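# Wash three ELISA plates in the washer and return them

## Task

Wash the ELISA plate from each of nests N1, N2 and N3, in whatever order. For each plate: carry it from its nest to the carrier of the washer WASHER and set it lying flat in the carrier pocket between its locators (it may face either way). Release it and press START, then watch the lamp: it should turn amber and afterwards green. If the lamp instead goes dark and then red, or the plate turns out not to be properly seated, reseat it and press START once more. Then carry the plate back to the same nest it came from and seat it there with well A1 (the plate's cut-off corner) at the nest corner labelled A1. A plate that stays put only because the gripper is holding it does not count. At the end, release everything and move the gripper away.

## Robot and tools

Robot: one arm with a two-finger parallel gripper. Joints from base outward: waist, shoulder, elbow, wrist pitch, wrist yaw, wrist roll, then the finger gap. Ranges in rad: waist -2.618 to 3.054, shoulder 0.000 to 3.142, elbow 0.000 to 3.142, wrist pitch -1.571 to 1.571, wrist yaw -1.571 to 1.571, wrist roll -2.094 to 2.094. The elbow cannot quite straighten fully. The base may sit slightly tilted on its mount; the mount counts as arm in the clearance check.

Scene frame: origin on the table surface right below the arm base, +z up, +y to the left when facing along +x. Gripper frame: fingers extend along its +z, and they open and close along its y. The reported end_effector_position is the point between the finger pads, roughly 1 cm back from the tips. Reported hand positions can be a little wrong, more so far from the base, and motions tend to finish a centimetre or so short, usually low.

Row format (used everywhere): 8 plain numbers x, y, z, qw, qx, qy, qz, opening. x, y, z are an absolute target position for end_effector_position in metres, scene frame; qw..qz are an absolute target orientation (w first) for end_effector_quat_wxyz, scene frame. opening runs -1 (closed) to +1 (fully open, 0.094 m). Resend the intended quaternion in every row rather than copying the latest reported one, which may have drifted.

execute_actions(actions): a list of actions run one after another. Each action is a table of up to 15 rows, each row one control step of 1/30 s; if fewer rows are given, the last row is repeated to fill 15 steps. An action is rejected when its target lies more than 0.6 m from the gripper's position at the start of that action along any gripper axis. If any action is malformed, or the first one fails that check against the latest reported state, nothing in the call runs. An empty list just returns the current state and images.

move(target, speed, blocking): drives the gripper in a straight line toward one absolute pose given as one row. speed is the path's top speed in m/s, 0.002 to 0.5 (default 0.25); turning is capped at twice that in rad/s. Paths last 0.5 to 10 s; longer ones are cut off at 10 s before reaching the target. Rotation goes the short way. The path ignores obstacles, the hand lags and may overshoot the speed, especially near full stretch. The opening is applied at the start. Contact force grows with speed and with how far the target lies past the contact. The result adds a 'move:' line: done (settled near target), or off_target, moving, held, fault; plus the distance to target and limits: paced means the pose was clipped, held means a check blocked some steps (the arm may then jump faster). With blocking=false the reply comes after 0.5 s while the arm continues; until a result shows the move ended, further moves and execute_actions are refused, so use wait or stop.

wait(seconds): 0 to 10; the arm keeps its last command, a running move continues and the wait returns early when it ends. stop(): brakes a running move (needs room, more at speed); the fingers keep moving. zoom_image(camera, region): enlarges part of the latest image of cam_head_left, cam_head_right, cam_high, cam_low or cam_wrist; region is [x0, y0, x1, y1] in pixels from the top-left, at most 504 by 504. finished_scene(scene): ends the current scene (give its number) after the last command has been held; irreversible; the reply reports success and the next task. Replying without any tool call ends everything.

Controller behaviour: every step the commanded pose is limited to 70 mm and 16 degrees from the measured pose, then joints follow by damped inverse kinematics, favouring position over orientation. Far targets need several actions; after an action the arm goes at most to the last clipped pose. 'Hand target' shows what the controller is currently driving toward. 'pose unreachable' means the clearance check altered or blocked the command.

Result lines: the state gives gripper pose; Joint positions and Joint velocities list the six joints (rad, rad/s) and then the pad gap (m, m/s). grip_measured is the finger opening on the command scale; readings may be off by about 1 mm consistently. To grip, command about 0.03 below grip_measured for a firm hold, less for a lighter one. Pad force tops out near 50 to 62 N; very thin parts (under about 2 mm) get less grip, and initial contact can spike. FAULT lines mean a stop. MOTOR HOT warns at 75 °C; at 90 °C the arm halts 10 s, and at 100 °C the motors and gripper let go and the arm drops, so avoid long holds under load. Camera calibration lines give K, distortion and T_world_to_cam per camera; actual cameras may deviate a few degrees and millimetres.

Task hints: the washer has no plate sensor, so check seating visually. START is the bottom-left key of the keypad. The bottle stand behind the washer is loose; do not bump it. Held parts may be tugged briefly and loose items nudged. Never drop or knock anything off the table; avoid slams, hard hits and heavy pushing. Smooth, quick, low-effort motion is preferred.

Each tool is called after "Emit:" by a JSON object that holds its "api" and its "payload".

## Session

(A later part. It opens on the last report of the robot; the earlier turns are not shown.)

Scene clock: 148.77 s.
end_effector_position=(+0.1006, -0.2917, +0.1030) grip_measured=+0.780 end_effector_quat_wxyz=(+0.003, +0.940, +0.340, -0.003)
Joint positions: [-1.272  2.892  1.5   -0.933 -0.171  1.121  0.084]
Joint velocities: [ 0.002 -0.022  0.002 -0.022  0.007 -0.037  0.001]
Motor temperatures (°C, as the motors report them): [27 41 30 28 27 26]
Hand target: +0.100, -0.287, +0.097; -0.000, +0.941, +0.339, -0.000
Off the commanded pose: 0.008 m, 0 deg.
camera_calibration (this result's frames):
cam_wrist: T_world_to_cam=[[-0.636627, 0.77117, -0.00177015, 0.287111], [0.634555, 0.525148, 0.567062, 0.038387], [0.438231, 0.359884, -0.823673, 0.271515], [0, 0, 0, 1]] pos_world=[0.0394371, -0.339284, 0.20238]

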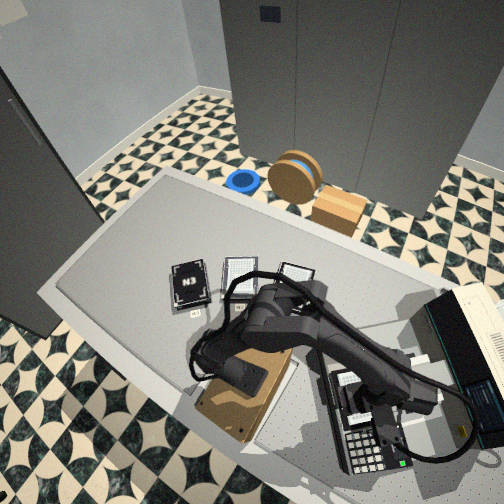

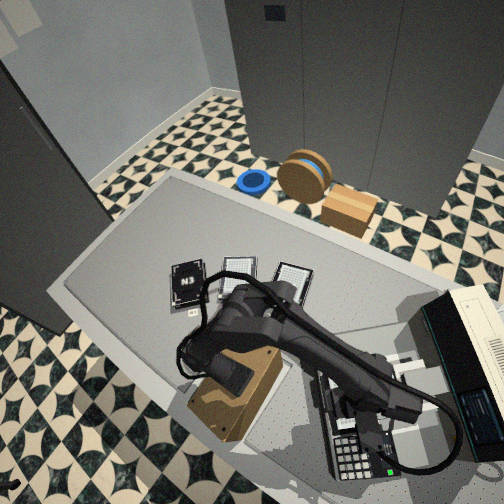

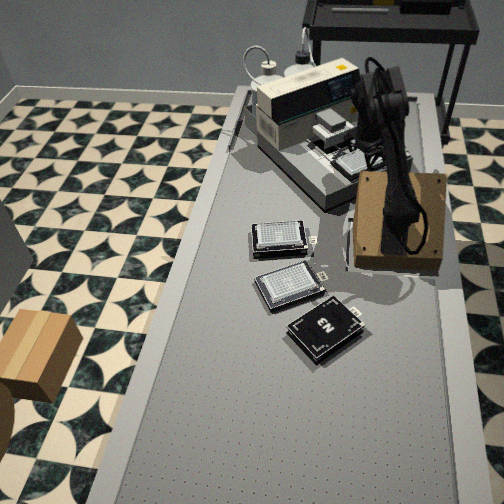

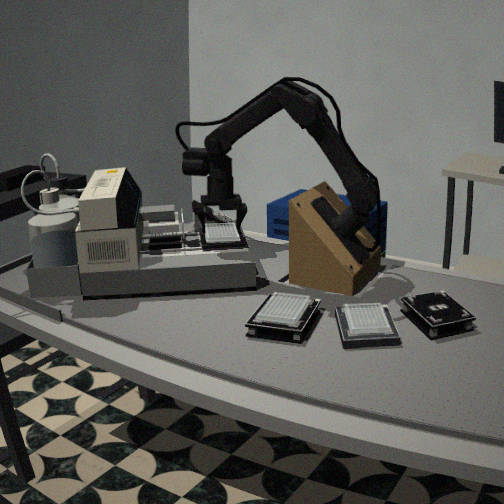

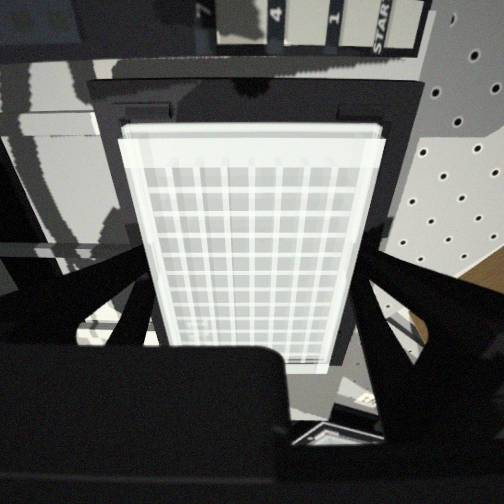

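Emit:
{"api": "move", "payload": {"target": [0.101,-0.298,0.15,0,0.941,0.339,0,0.745], "speed": 0.04}}

Emit:
{"api": "move", "payload": {"target": [0.100,-0.2945,0.106,0,0.941,0.339,0,0.745], "speed": 0.025}}

Scene clock: 157.63 s.
end_effector_position=(+0.1032, -0.2920, +0.1339) grip_measured=+0.780 end_effector_quat_wxyz=(-0.015, +0.941, +0.338, +0.003)
Joint positions: [-1.285  2.892  1.627 -1.1   -0.17   1.109  0.084]
Joint velocities: [-0.012  0.002  0.027  0.037  0.037  0.051  0.   ]
Motor temperatures (°C, as the motors report them): [27 41 30 28 27 26]
Hand target: +0.102, -0.299, +0.150; +0.000, +0.941, +0.339, -0.000
Off the commanded pose: 0.017 m, 2 deg.
move: off_target
camera_calibration (this result's frames):
cam_wrist: T_world_to_cam=[[-0.633347, 0.77336, 0.0280312, 0.285386], [0.637056, 0.50047, 0.586251, 0.00937779], [0.439354, 0.389157, -0.809645, 0.302447], [0, 0, 0, 1]] pos_world=[0.041893, -0.343099, 0.231377]

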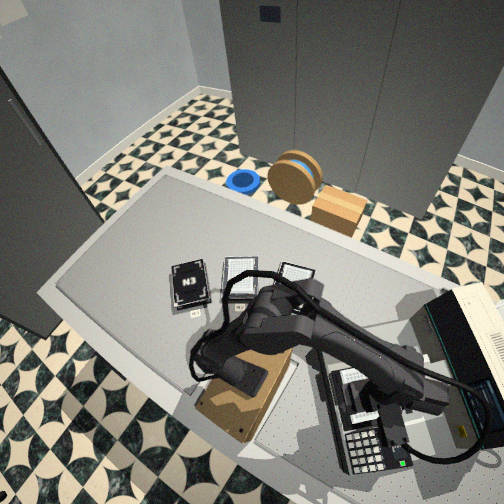

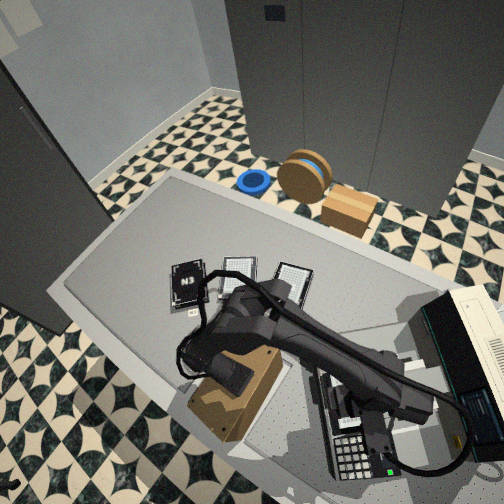

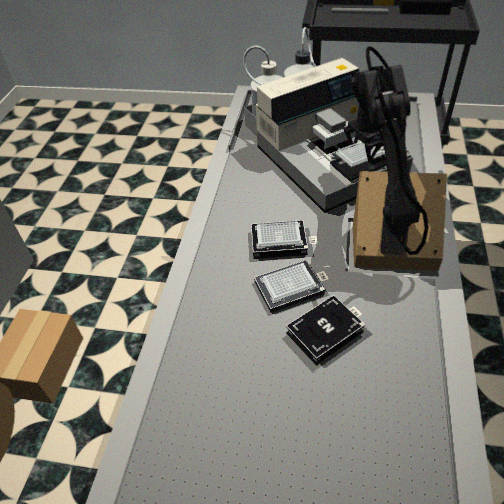

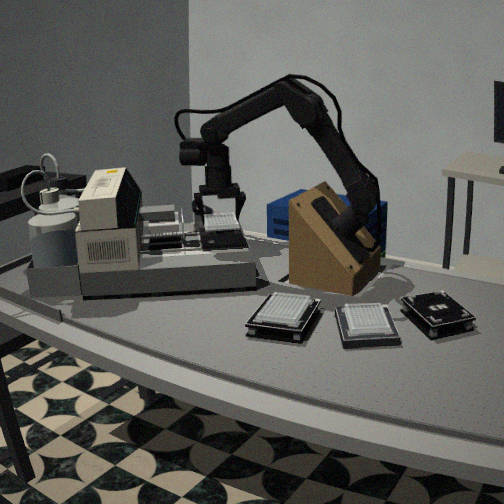

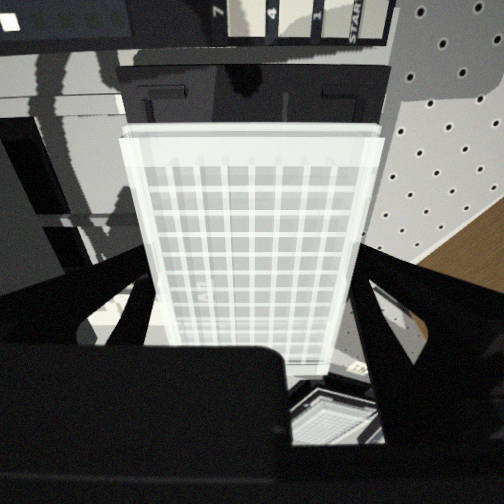

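Scene clock: 159.17 s.
end_effector_position=(+0.0995, -0.2919, +0.1107) grip_measured=+0.780 end_effector_quat_wxyz=(-0.002, +0.940, +0.340, +0.003)
Joint positions: [-1.285  2.892  1.53  -0.976 -0.172  1.109  0.084]
Joint velocities: [-0.002  0.007 -0.022 -0.037 -0.051 -0.007 -0.   ]
Motor temperatures (°C, as the motors report them): [27 41 30 28 27 26]
Hand target: +0.100, -0.294, +0.106; +0.000, +0.941, +0.339, +0.000
Off the commanded pose: 0.005 m, 0 deg.
move: done
camera_calibration (this result's frames):
cam_wrist: T_world_to_cam=[[-0.636828, 0.770996, 0.00387263, 0.285881], [0.63026, 0.517677, 0.578605, 0.0317683], [0.444097, 0.370913, -0.815599, 0.280129], [0, 0, 0, 1]] pos_world=[0.0376307, -0.340762, 0.208984]

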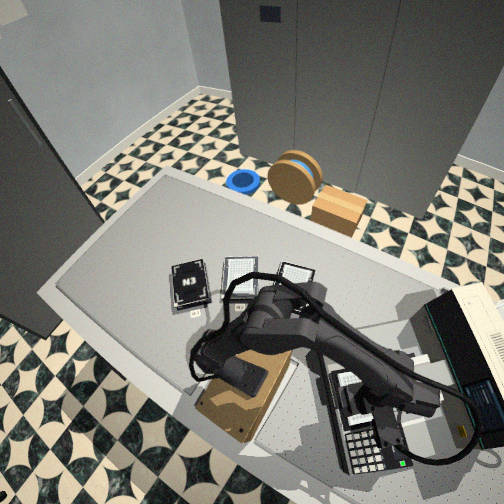

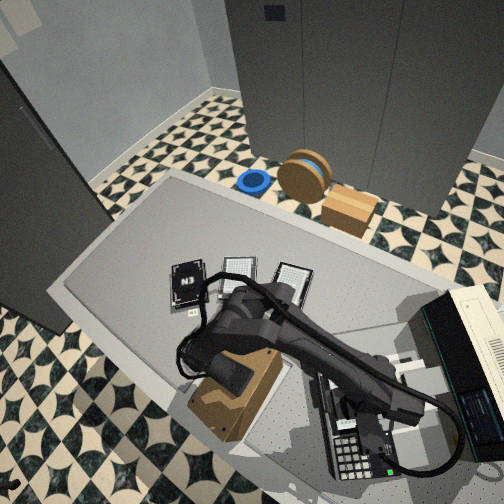

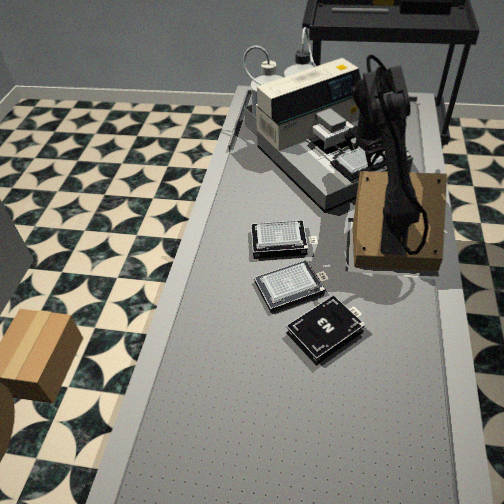

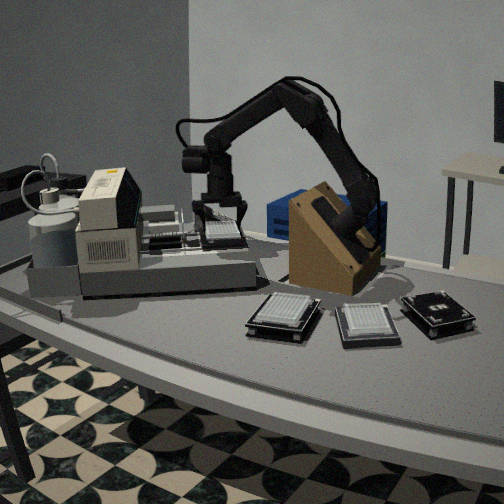

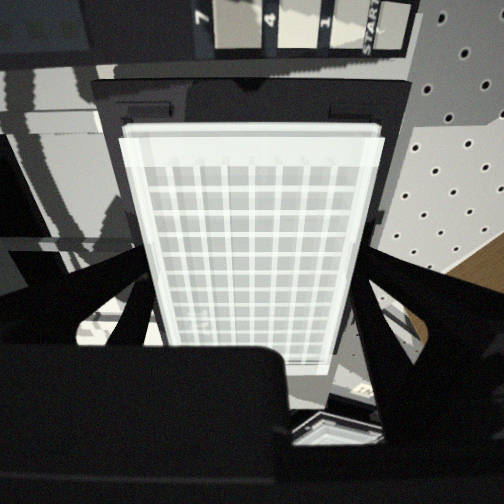

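Centred; need ~1.5 mm +x via waist.

Emit:
{"api": "execute_actions", "payload": {"actions": [[[0.103,-0.294,0.106,0,0.941,0.339,0,0.745]],[[0.104,-0.294,0.105,0,0.941,0.339,0,0.745]]]}}

Scene clock: 163.20 s.
end_effector_position=(+0.1014, -0.2911, +0.1058) grip_measured=+0.780 end_effector_quat_wxyz=(-0.006, +0.941, +0.337, +0.005)
Joint positions: [-1.279  2.904  1.53  -0.972 -0.18   1.119  0.084]
Joint velocities: [ 0.007 -0.017  0.007 -0.037 -0.037  0.007 -0.001]
Motor temperatures (°C, as the motors report them): [27 41 30 28 27 26]
Hand target: +0.104, -0.294, +0.105; -0.000, +0.941, +0.339, -0.000
Off the commanded pose: 0.004 m, 1 deg.
camera_calibration (this result's frames):
cam_wrist: T_world_to_cam=[[-0.631831, 0.775051, 0.00923579, 0.286604], [0.632353, 0.508538, 0.584396, 0.0295335], [0.44824, 0.37508, -0.811416, 0.27541], [0, 0, 0, 1]] pos_world=[0.0389594, -0.340452, 0.203566]

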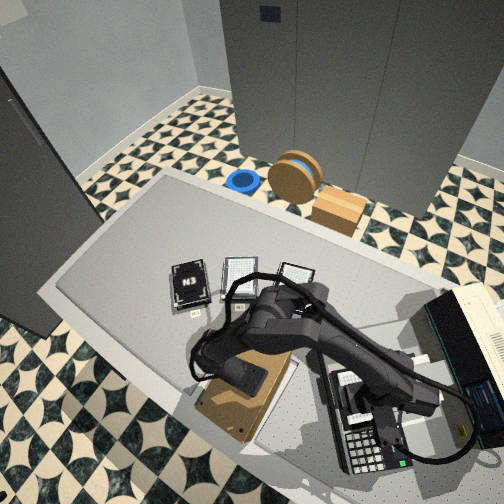

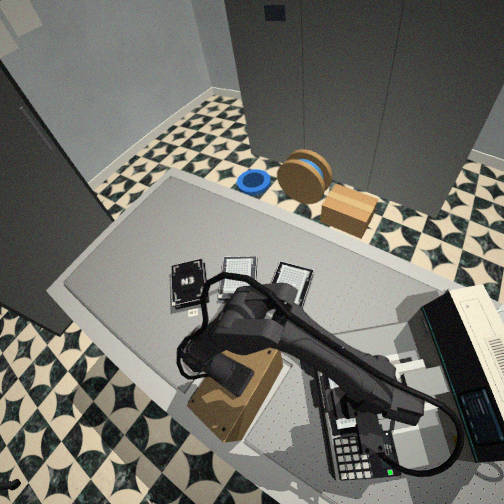

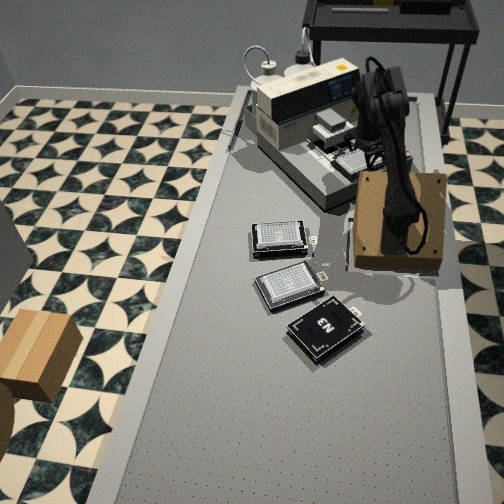

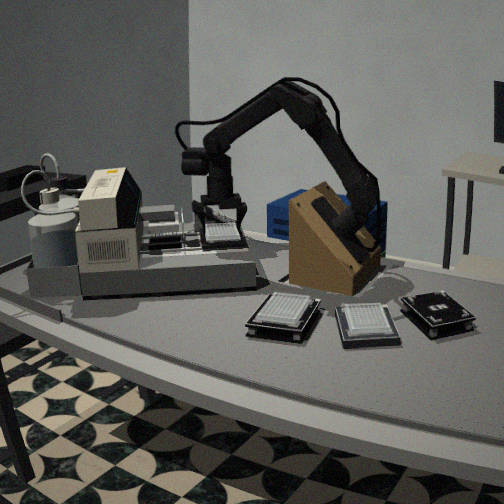

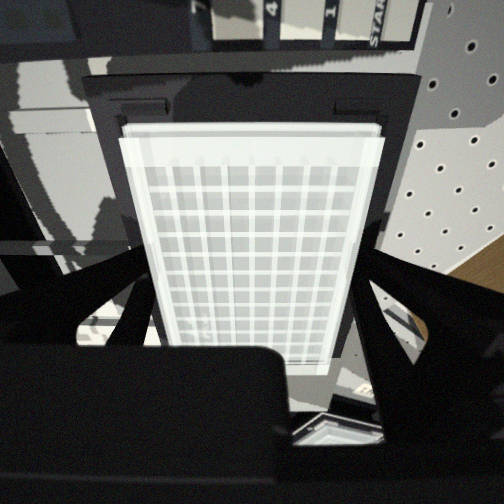

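Emit:
{"api": "execute_actions", "payload": {"actions": [[[0.101,-0.294,0.102,0,0.941,0.339,0,0.745]],[[0.101,-0.294,0.099,0,0.941,0.339,0,0.745]],[[0.101,-0.294,0.097,0,0.941,0.339,0,0.745]]]}}

Scene clock: 167.30 s.
end_effector_position=(+0.1014, -0.2924, +0.1039) grip_measured=+0.780 end_effector_quat_wxyz=(-0.002, +0.941, +0.338, +0.005)
Joint positions: [-1.279  2.904  1.522 -0.955 -0.18   1.119  0.084]
Joint velocities: [ 0.012  0.007  0.012  0.007 -0.037  0.037  0.001]
Motor temperatures (°C, as the motors report them): [27 41 30 28 27 26]
Hand target: +0.101, -0.294, +0.097; -0.000, +0.941, +0.339, -0.000
Off the commanded pose: 0.007 m, 1 deg.
camera_calibration (this result's frames):
cam_wrist: T_world_to_cam=[[-0.632951, 0.77419, 0.00177686, 0.28827], [0.630484, 0.514127, 0.581519, 0.0334936], [0.449293, 0.369193, -0.813531, 0.272721], [0, 0, 0, 1]] pos_world=[0.0388117, -0.341082, 0.201878]

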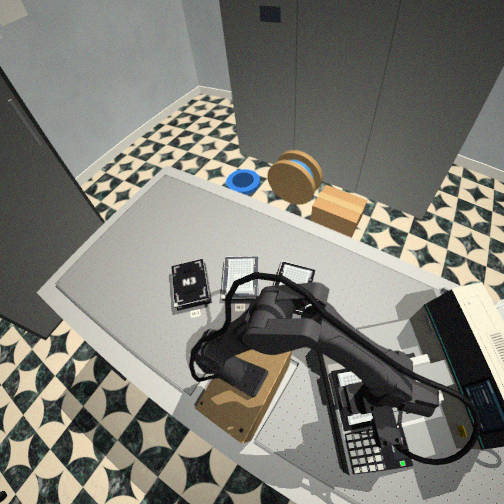

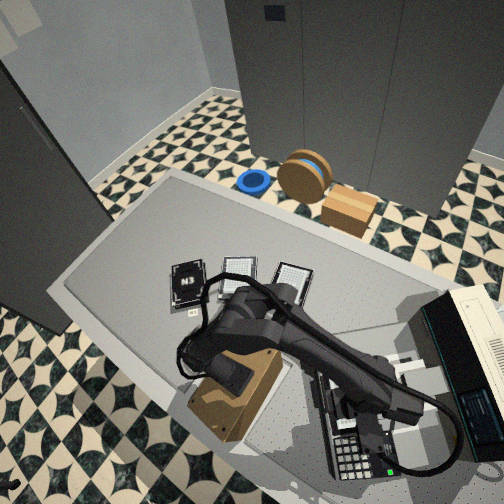

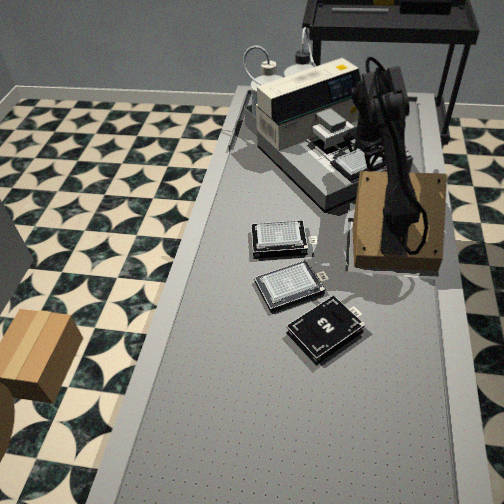

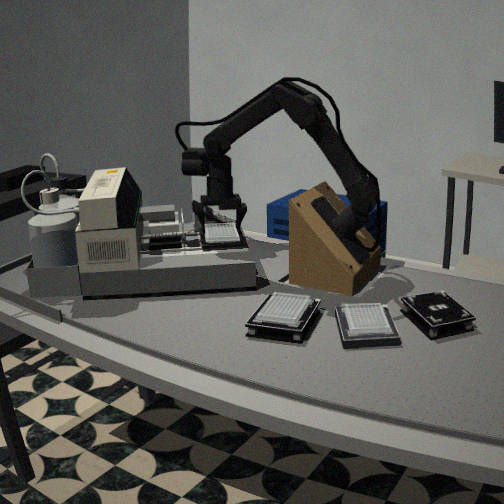

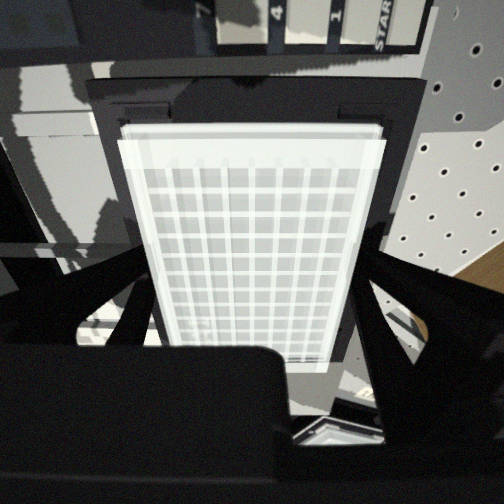

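Emit:
{"api": "execute_actions", "payload": {"actions": [[[0.100,-0.2915,0.103,-0.01,0.941,0.339,0.003,0.745]],[[0.100,-0.2915,0.101,-0.01,0.941,0.339,0.003,0.745]]]}}

Scene clock: 171.67 s.
end_effector_position=(+0.1013, -0.2923, +0.1039) grip_measured=+0.780 end_effector_quat_wxyz=(-0.002, +0.941, +0.338, +0.005)
Joint positions: [-1.279  2.904  1.522 -0.955 -0.18   1.119  0.084]
Joint velocities: [ 0.012 -0.012  0.002  0.007 -0.007  0.037  0.   ]
Motor temperatures (°C, as the motors report them): [27 41 30 28 27 26]
Hand target: +0.100, -0.291, +0.101; -0.010, +0.941, +0.339, +0.003
Off the commanded pose: 0.003 m, 1 deg.
camera_calibration (this result's frames):
cam_wrist: T_world_to_cam=[[-0.6329, 0.774231, 0.00211579, 0.288157], [0.630569, 0.513873, 0.581651, 0.0333639], [0.449245, 0.369461, -0.813436, 0.272771], [0, 0, 0, 1]] pos_world=[0.0387952, -0.341023, 0.201866]

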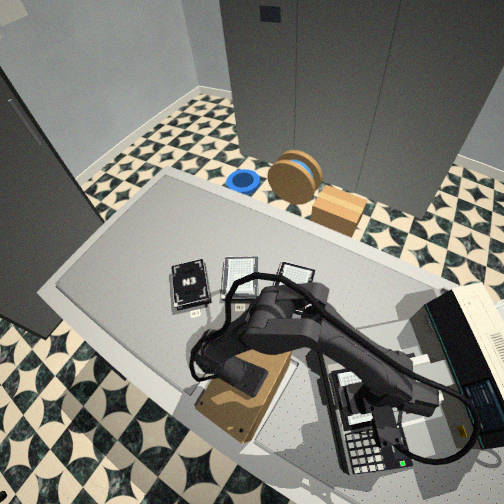

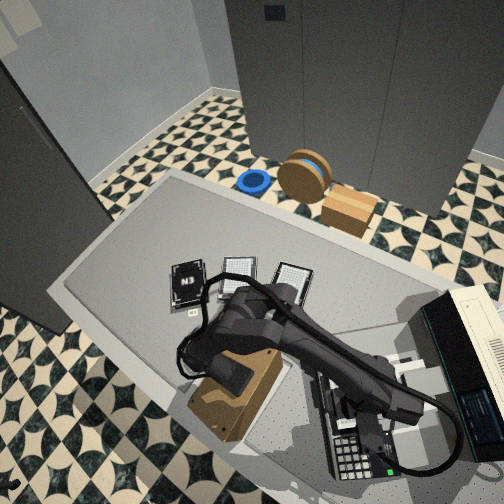

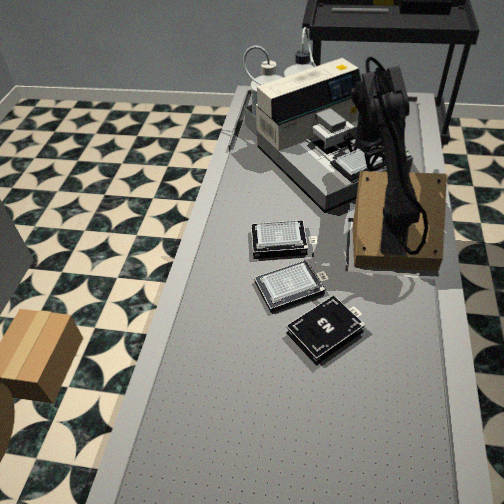

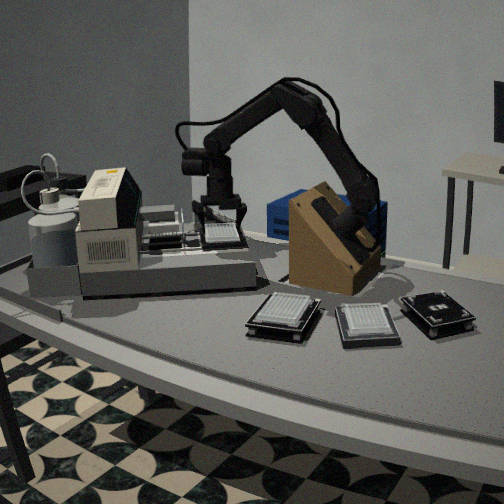

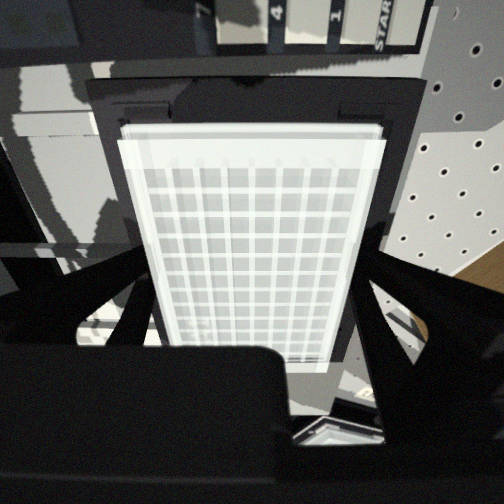

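Emit:
{"api": "execute_actions", "payload": {"actions": [[[0.099,-0.289,0.103,-0.018,0.941,0.339,0.004,0.745]],[[0.099,-0.289,0.103,-0.018,0.941,0.339,0.004,0.745]]]}}

Scene clock: 174.87 s.
end_effector_position=(+0.1009, -0.2907, +0.1039) grip_measured=+0.780 end_effector_quat_wxyz=(-0.006, +0.941, +0.339, +0.005)
Joint positions: [-1.279  2.904  1.522 -0.962 -0.18   1.114  0.084]
Joint velocities: [-0.002  0.022 -0.007  0.007 -0.037 -0.007 -0.001]
Motor temperatures (°C, as the motors report them): [27 40 30 27 27 26]
Hand target: +0.099, -0.289, +0.103; -0.018, +0.941, +0.339, +0.004
Off the commanded pose: 0.003 m, 1 deg.
camera_calibration (this result's frames):
cam_wrist: T_world_to_cam=[[-0.635525, 0.772037, 0.00815708, 0.285636], [0.629723, 0.512205, 0.584033, 0.032114], [0.446717, 0.376304, -0.811689, 0.274419], [0, 0, 0, 1]] pos_world=[0.0387184, -0.340236, 0.201658]

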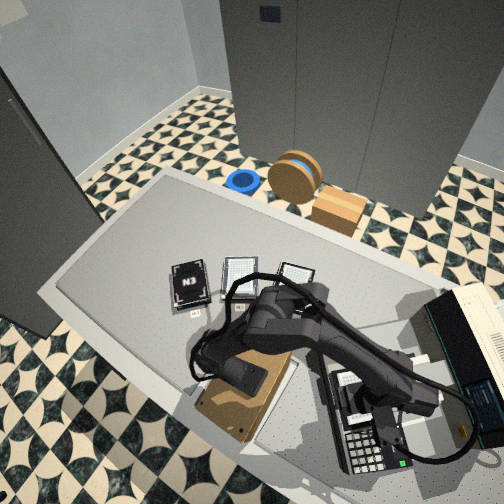

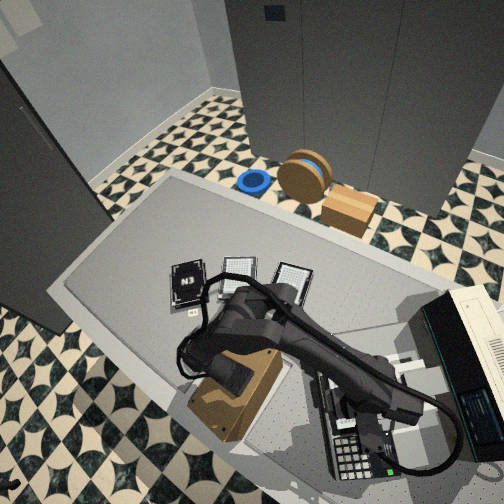

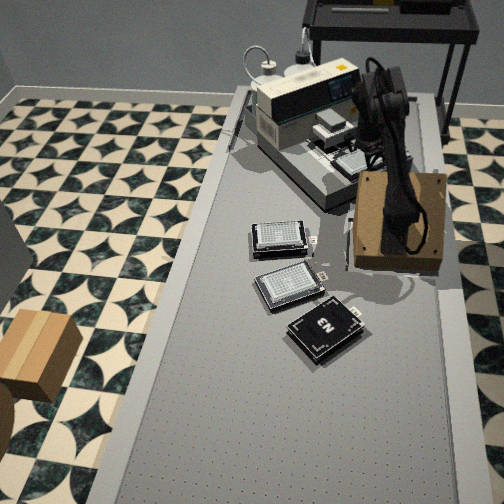

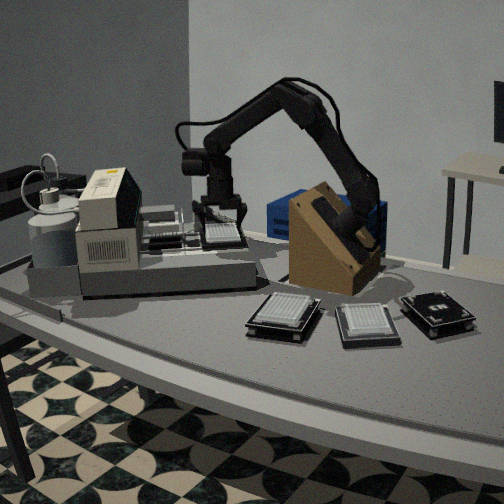

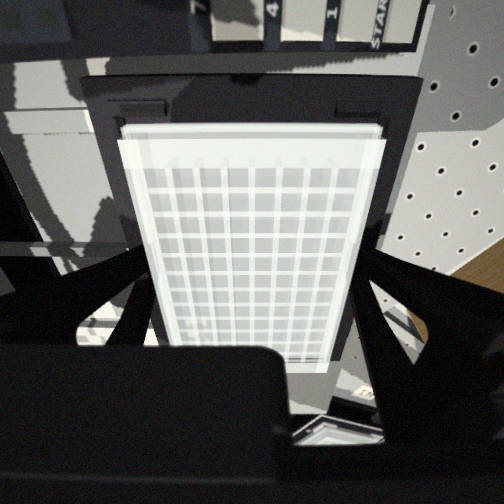

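Emit:
{"api": "execute_actions", "payload": {"actions": [[[0.097,-0.290,0.101,-0.014,0.941,0.339,-0.004,0.745]],[[0.097,-0.290,0.098,-0.014,0.941,0.339,-0.004,0.745]],[[0.097,-0.290,0.096,-0.014,0.941,0.339,-0.004,0.745]]]}}

Scene clock: 179.63 s.
end_effector_position=(+0.1008, -0.2907, +0.1039) grip_measured=+0.780 end_effector_quat_wxyz=(-0.006, +0.941, +0.339, +0.005)
Joint positions: [-1.279  2.904  1.522 -0.962 -0.18   1.114  0.084]
Joint velocities: [ 0.002 -0.007  0.012  0.007  0.037  0.022 -0.001]
Motor temperatures (°C, as the motors report them): [27 40 30 27 27 26]
Hand target: +0.097, -0.290, +0.096; -0.014, +0.941, +0.339, -0.004
Off the commanded pose: 0.009 m, 1 deg.
camera_calibration (this result's frames):
cam_wrist: T_world_to_cam=[[-0.635526, 0.772032, 0.00849067, 0.285541], [0.630152, 0.512315, 0.583474, 0.0322611], [0.446111, 0.376164, -0.812087, 0.274551], [0, 0, 0, 1]] pos_world=[0.0386592, -0.340251, 0.201711]

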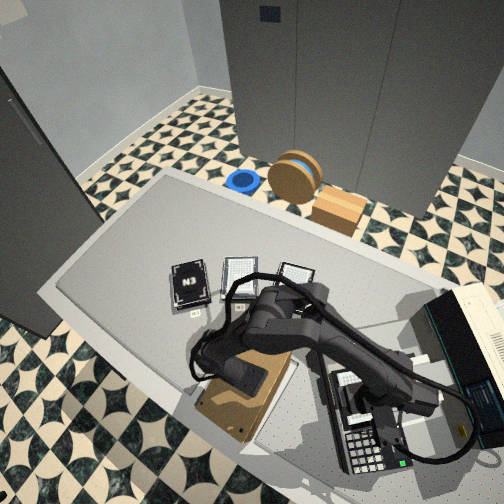

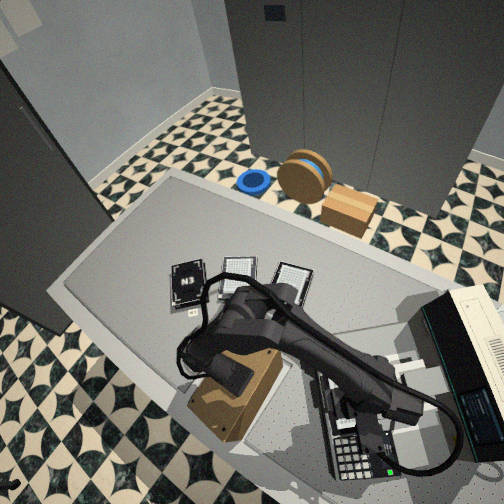

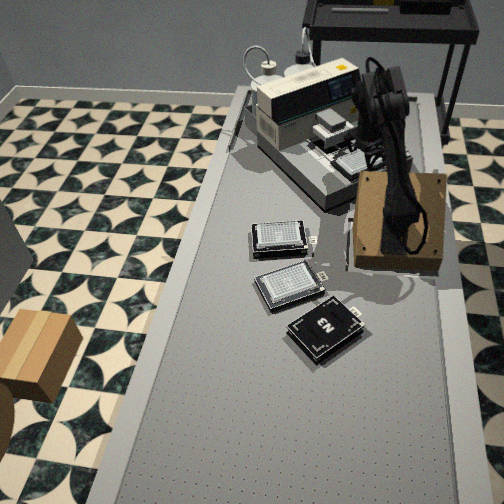

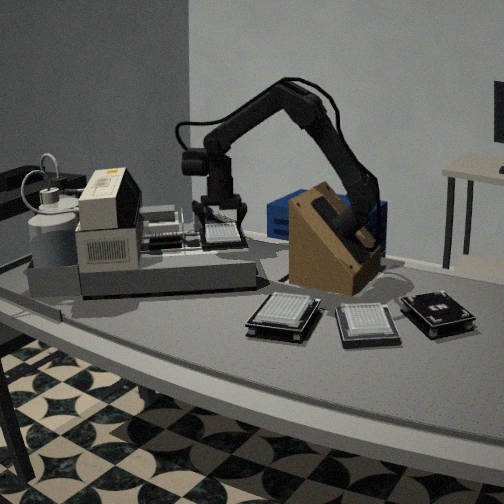

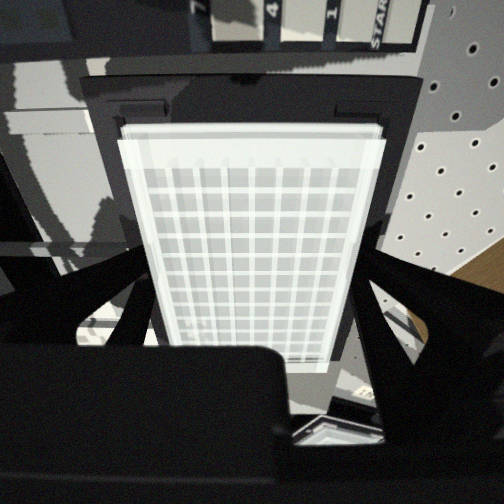

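Emit:
{"api": "execute_actions", "payload": {"actions": [[[0.094,-0.292,0.102,-0.010,0.941,0.339,-0.008,0.745]],[[0.094,-0.292,0.102,-0.010,0.941,0.339,-0.008,0.745]]]}}

Scene clock: 184.23 s.
end_effector_position=(+0.1005, -0.2908, +0.1039) grip_measured=+0.780 end_effector_quat_wxyz=(-0.006, +0.941, +0.340, +0.004)
Joint positions: [-1.279  2.904  1.522 -0.962 -0.178  1.114  0.084]
Joint velocities: [ 0.002 -0.002 -0.037 -0.037 -0.037 -0.051 -0.   ]
Motor temperatures (°C, as the motors report them): [27 40 30 27 27 26]
Hand target: +0.094, -0.292, +0.102; -0.010, +0.941, +0.339, -0.008
Off the commanded pose: 0.007 m, 1 deg.
camera_calibration (this result's frames):
cam_wrist: T_world_to_cam=[[-0.635822, 0.771779, 0.00932045, 0.285262], [0.631022, 0.512831, 0.582078, 0.0327192], [0.444456, 0.37598, -0.813079, 0.274942], [0, 0, 0, 1]] pos_world=[0.0385297, -0.340311, 0.201846]

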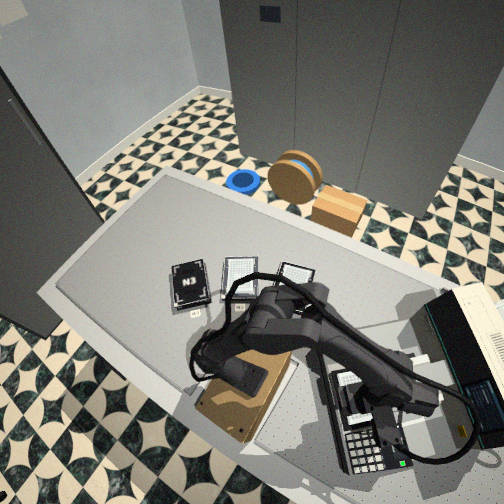

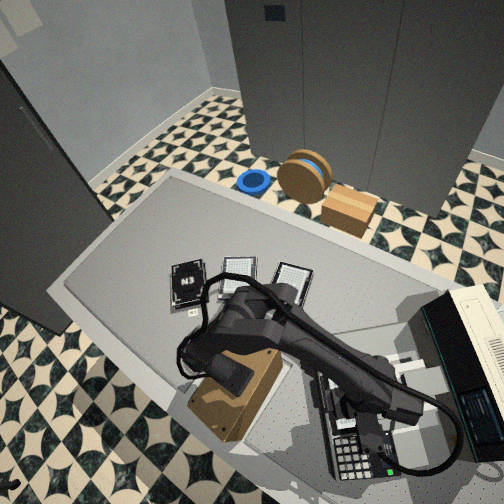

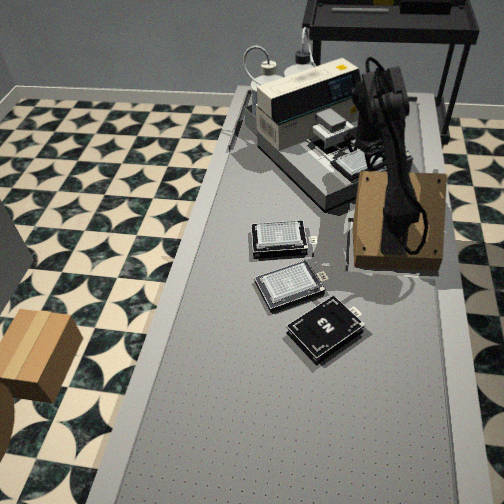

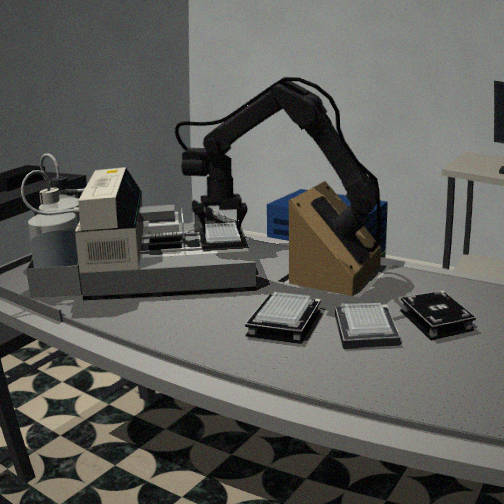

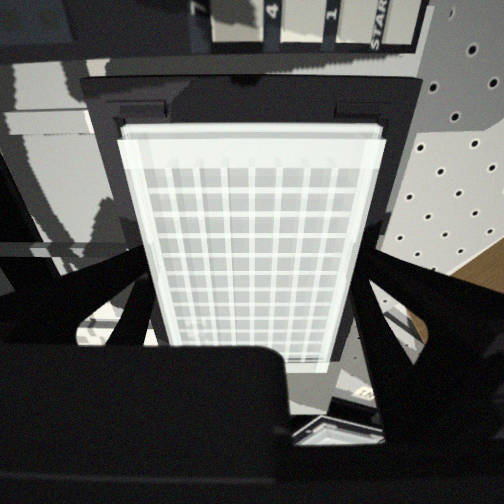

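Emit:
{"api": "move", "payload": {"target": [0.102,-0.298,0.15,0,0.941,0.339,0,0.745], "speed": 0.04}}

Emit:
{"api": "move", "payload": {"target": [0.1005,-0.294,0.097,0,0.941,0.339,0,0.745], "speed": 0.015}}

Scene clock: 189.83 s.
end_effector_position=(+0.1046, -0.2907, +0.1291) grip_measured=+0.780 end_effector_quat_wxyz=(-0.021, +0.941, +0.338, +0.005)
Joint positions: [-1.279  2.904  1.628 -1.1   -0.176  1.112  0.084]
Joint velocities: [-0.002 -0.002 -0.007 -0.037  0.007 -0.022 -0.001]
Motor temperatures (°C, as the motors report them): [27 41 31 27 27 26]
Hand target: +0.103, -0.298, +0.149; +0.000, +0.941, +0.339, +0.000
Off the commanded pose: 0.022 m, 2 deg.
move: off_target
camera_calibration (this result's frames):
cam_wrist: T_world_to_cam=[[-0.633241, 0.773011, 0.038209, 0.283885], [0.637932, 0.493358, 0.591304, 0.00784019], [0.438234, 0.398812, -0.805543, 0.299841], [0, 0, 0, 1]] pos_world=[0.0433655, -0.342894, 0.226052]

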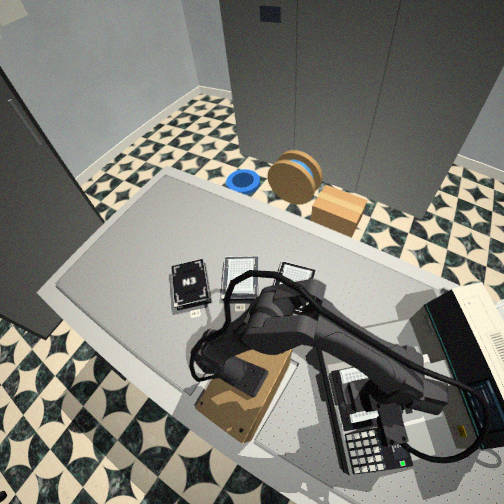

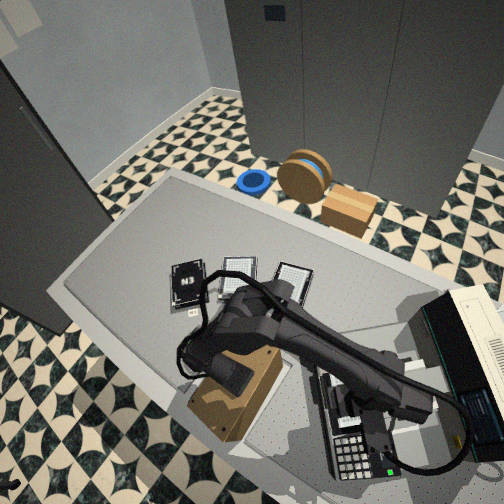

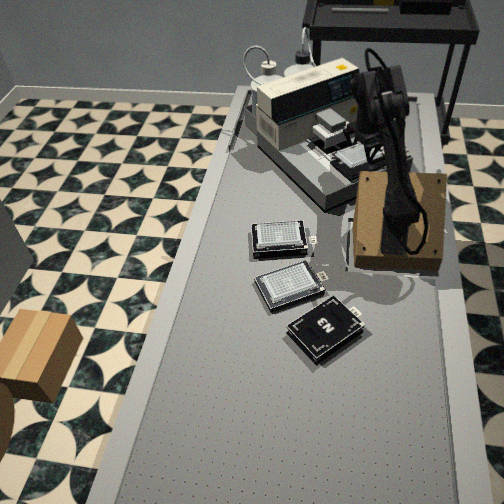

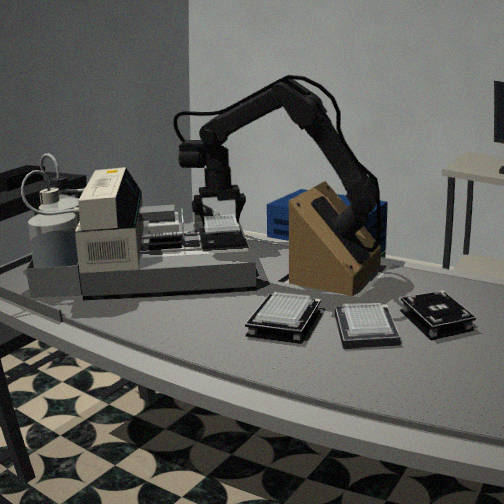

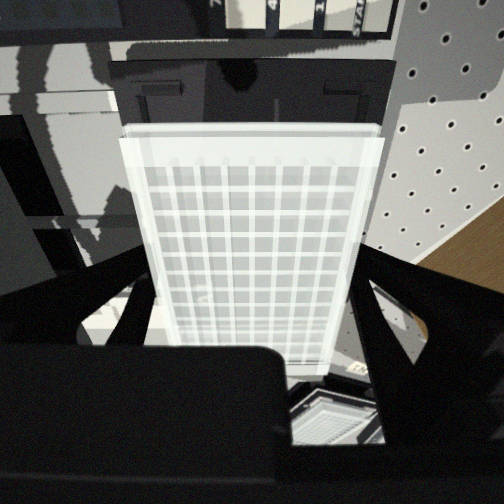

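Scene clock: 192.23 s.
end_effector_position=(+0.1005, -0.2914, +0.1032) grip_measured=+0.780 end_effector_quat_wxyz=(-0.004, +0.941, +0.340, +0.004)
Joint positions: [-1.279  2.904  1.519 -0.955 -0.178  1.114  0.084]
Joint velocities: [ 0.002  0.002 -0.012  0.037 -0.037 -0.007  0.001]
Motor temperatures (°C, as the motors report them): [27 41 30 27 27 26]
Hand target: +0.100, -0.293, +0.097; -0.000, +0.941, +0.339, +0.000
Off the commanded pose: 0.007 m, 1 deg.
move: done
camera_calibration (this result's frames):
cam_wrist: T_world_to_cam=[[-0.635986, 0.771675, 0.0062797, 0.286016], [0.630455, 0.514871, 0.580891, 0.0341933], [0.445026, 0.373397, -0.813957, 0.273852], [0, 0, 0, 1]] pos_world=[0.0384733, -0.340572, 0.201246]

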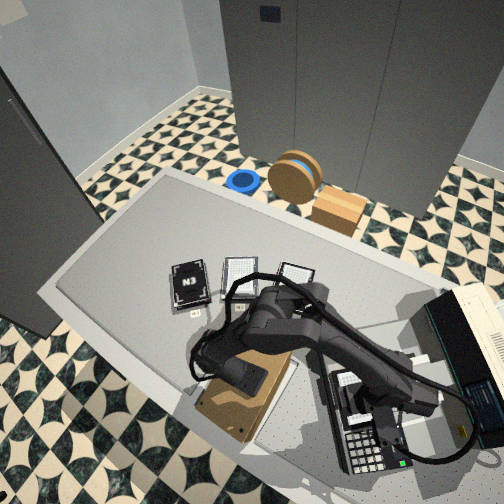

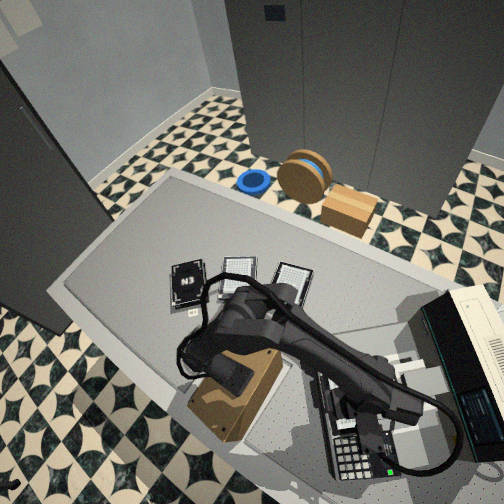

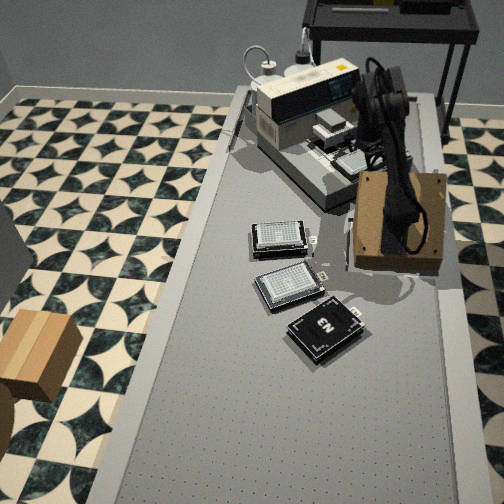

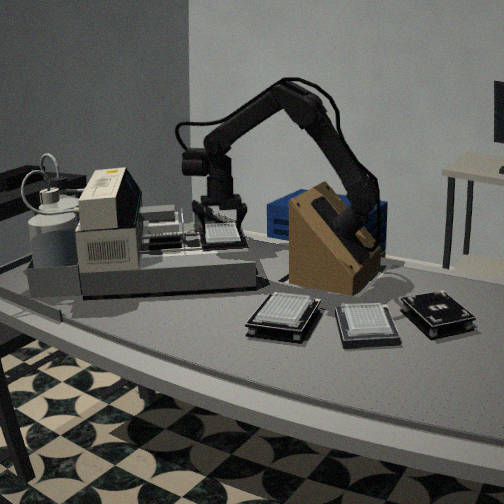

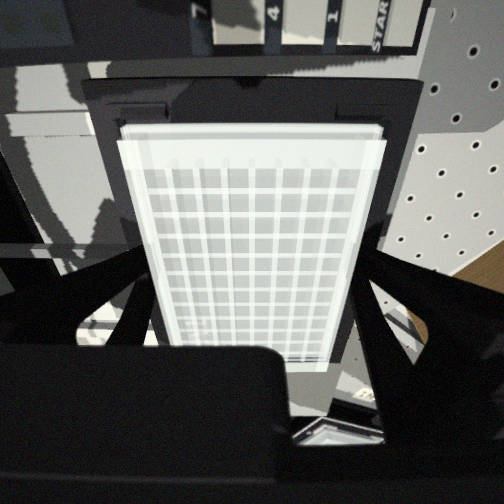

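Emit:
{"api": "zoom_image", "payload": {"camera": "cam_wrist", "region": [90,80,250,200]}}

Emit:
{"api": "zoom_image", "payload": {"camera": "cam_wrist", "region": [270,80,430,200]}}

Emit:
{"api": "zoom_image", "payload": {"camera": "cam_wrist", "region": [270,290,390,410]}}

Region (90, 80, 250, 200) of cam_wrist's 504x504 image, scaled by 3.150, with more detail than that image has; it fills the top 378 rows of this view, and the rest is white.

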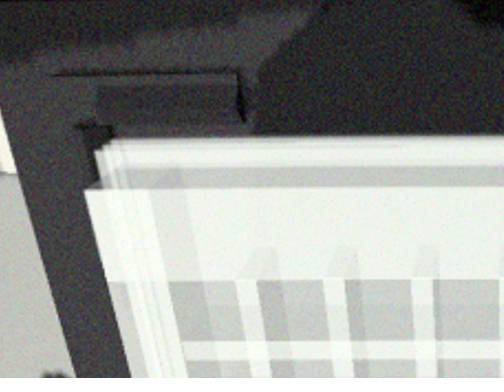

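Region (270, 80, 430, 200) of cam_wrist's 504x504 image, scaled by 3.150, with more detail than that image has; it fills the top 378 rows of this view, and the rest is white.

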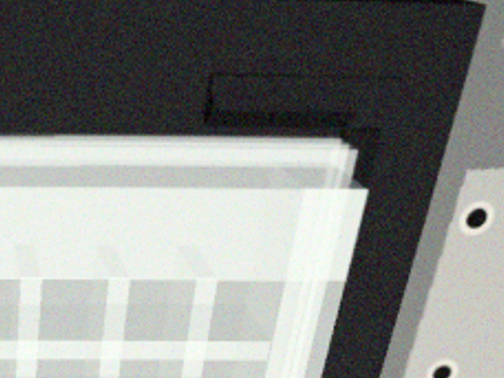

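Region (270, 290, 390, 410) of cam_wrist's 504x504 image, scaled by 4.200, with more detail than that image has.

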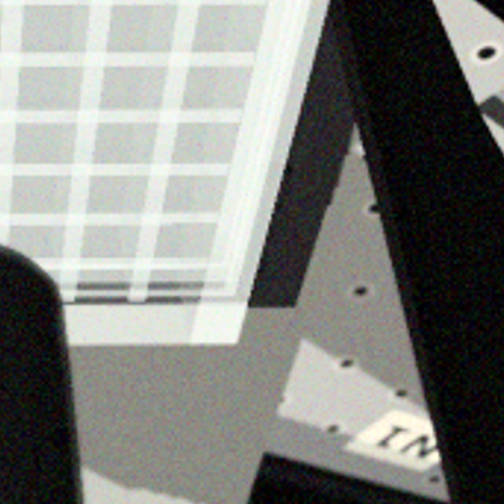

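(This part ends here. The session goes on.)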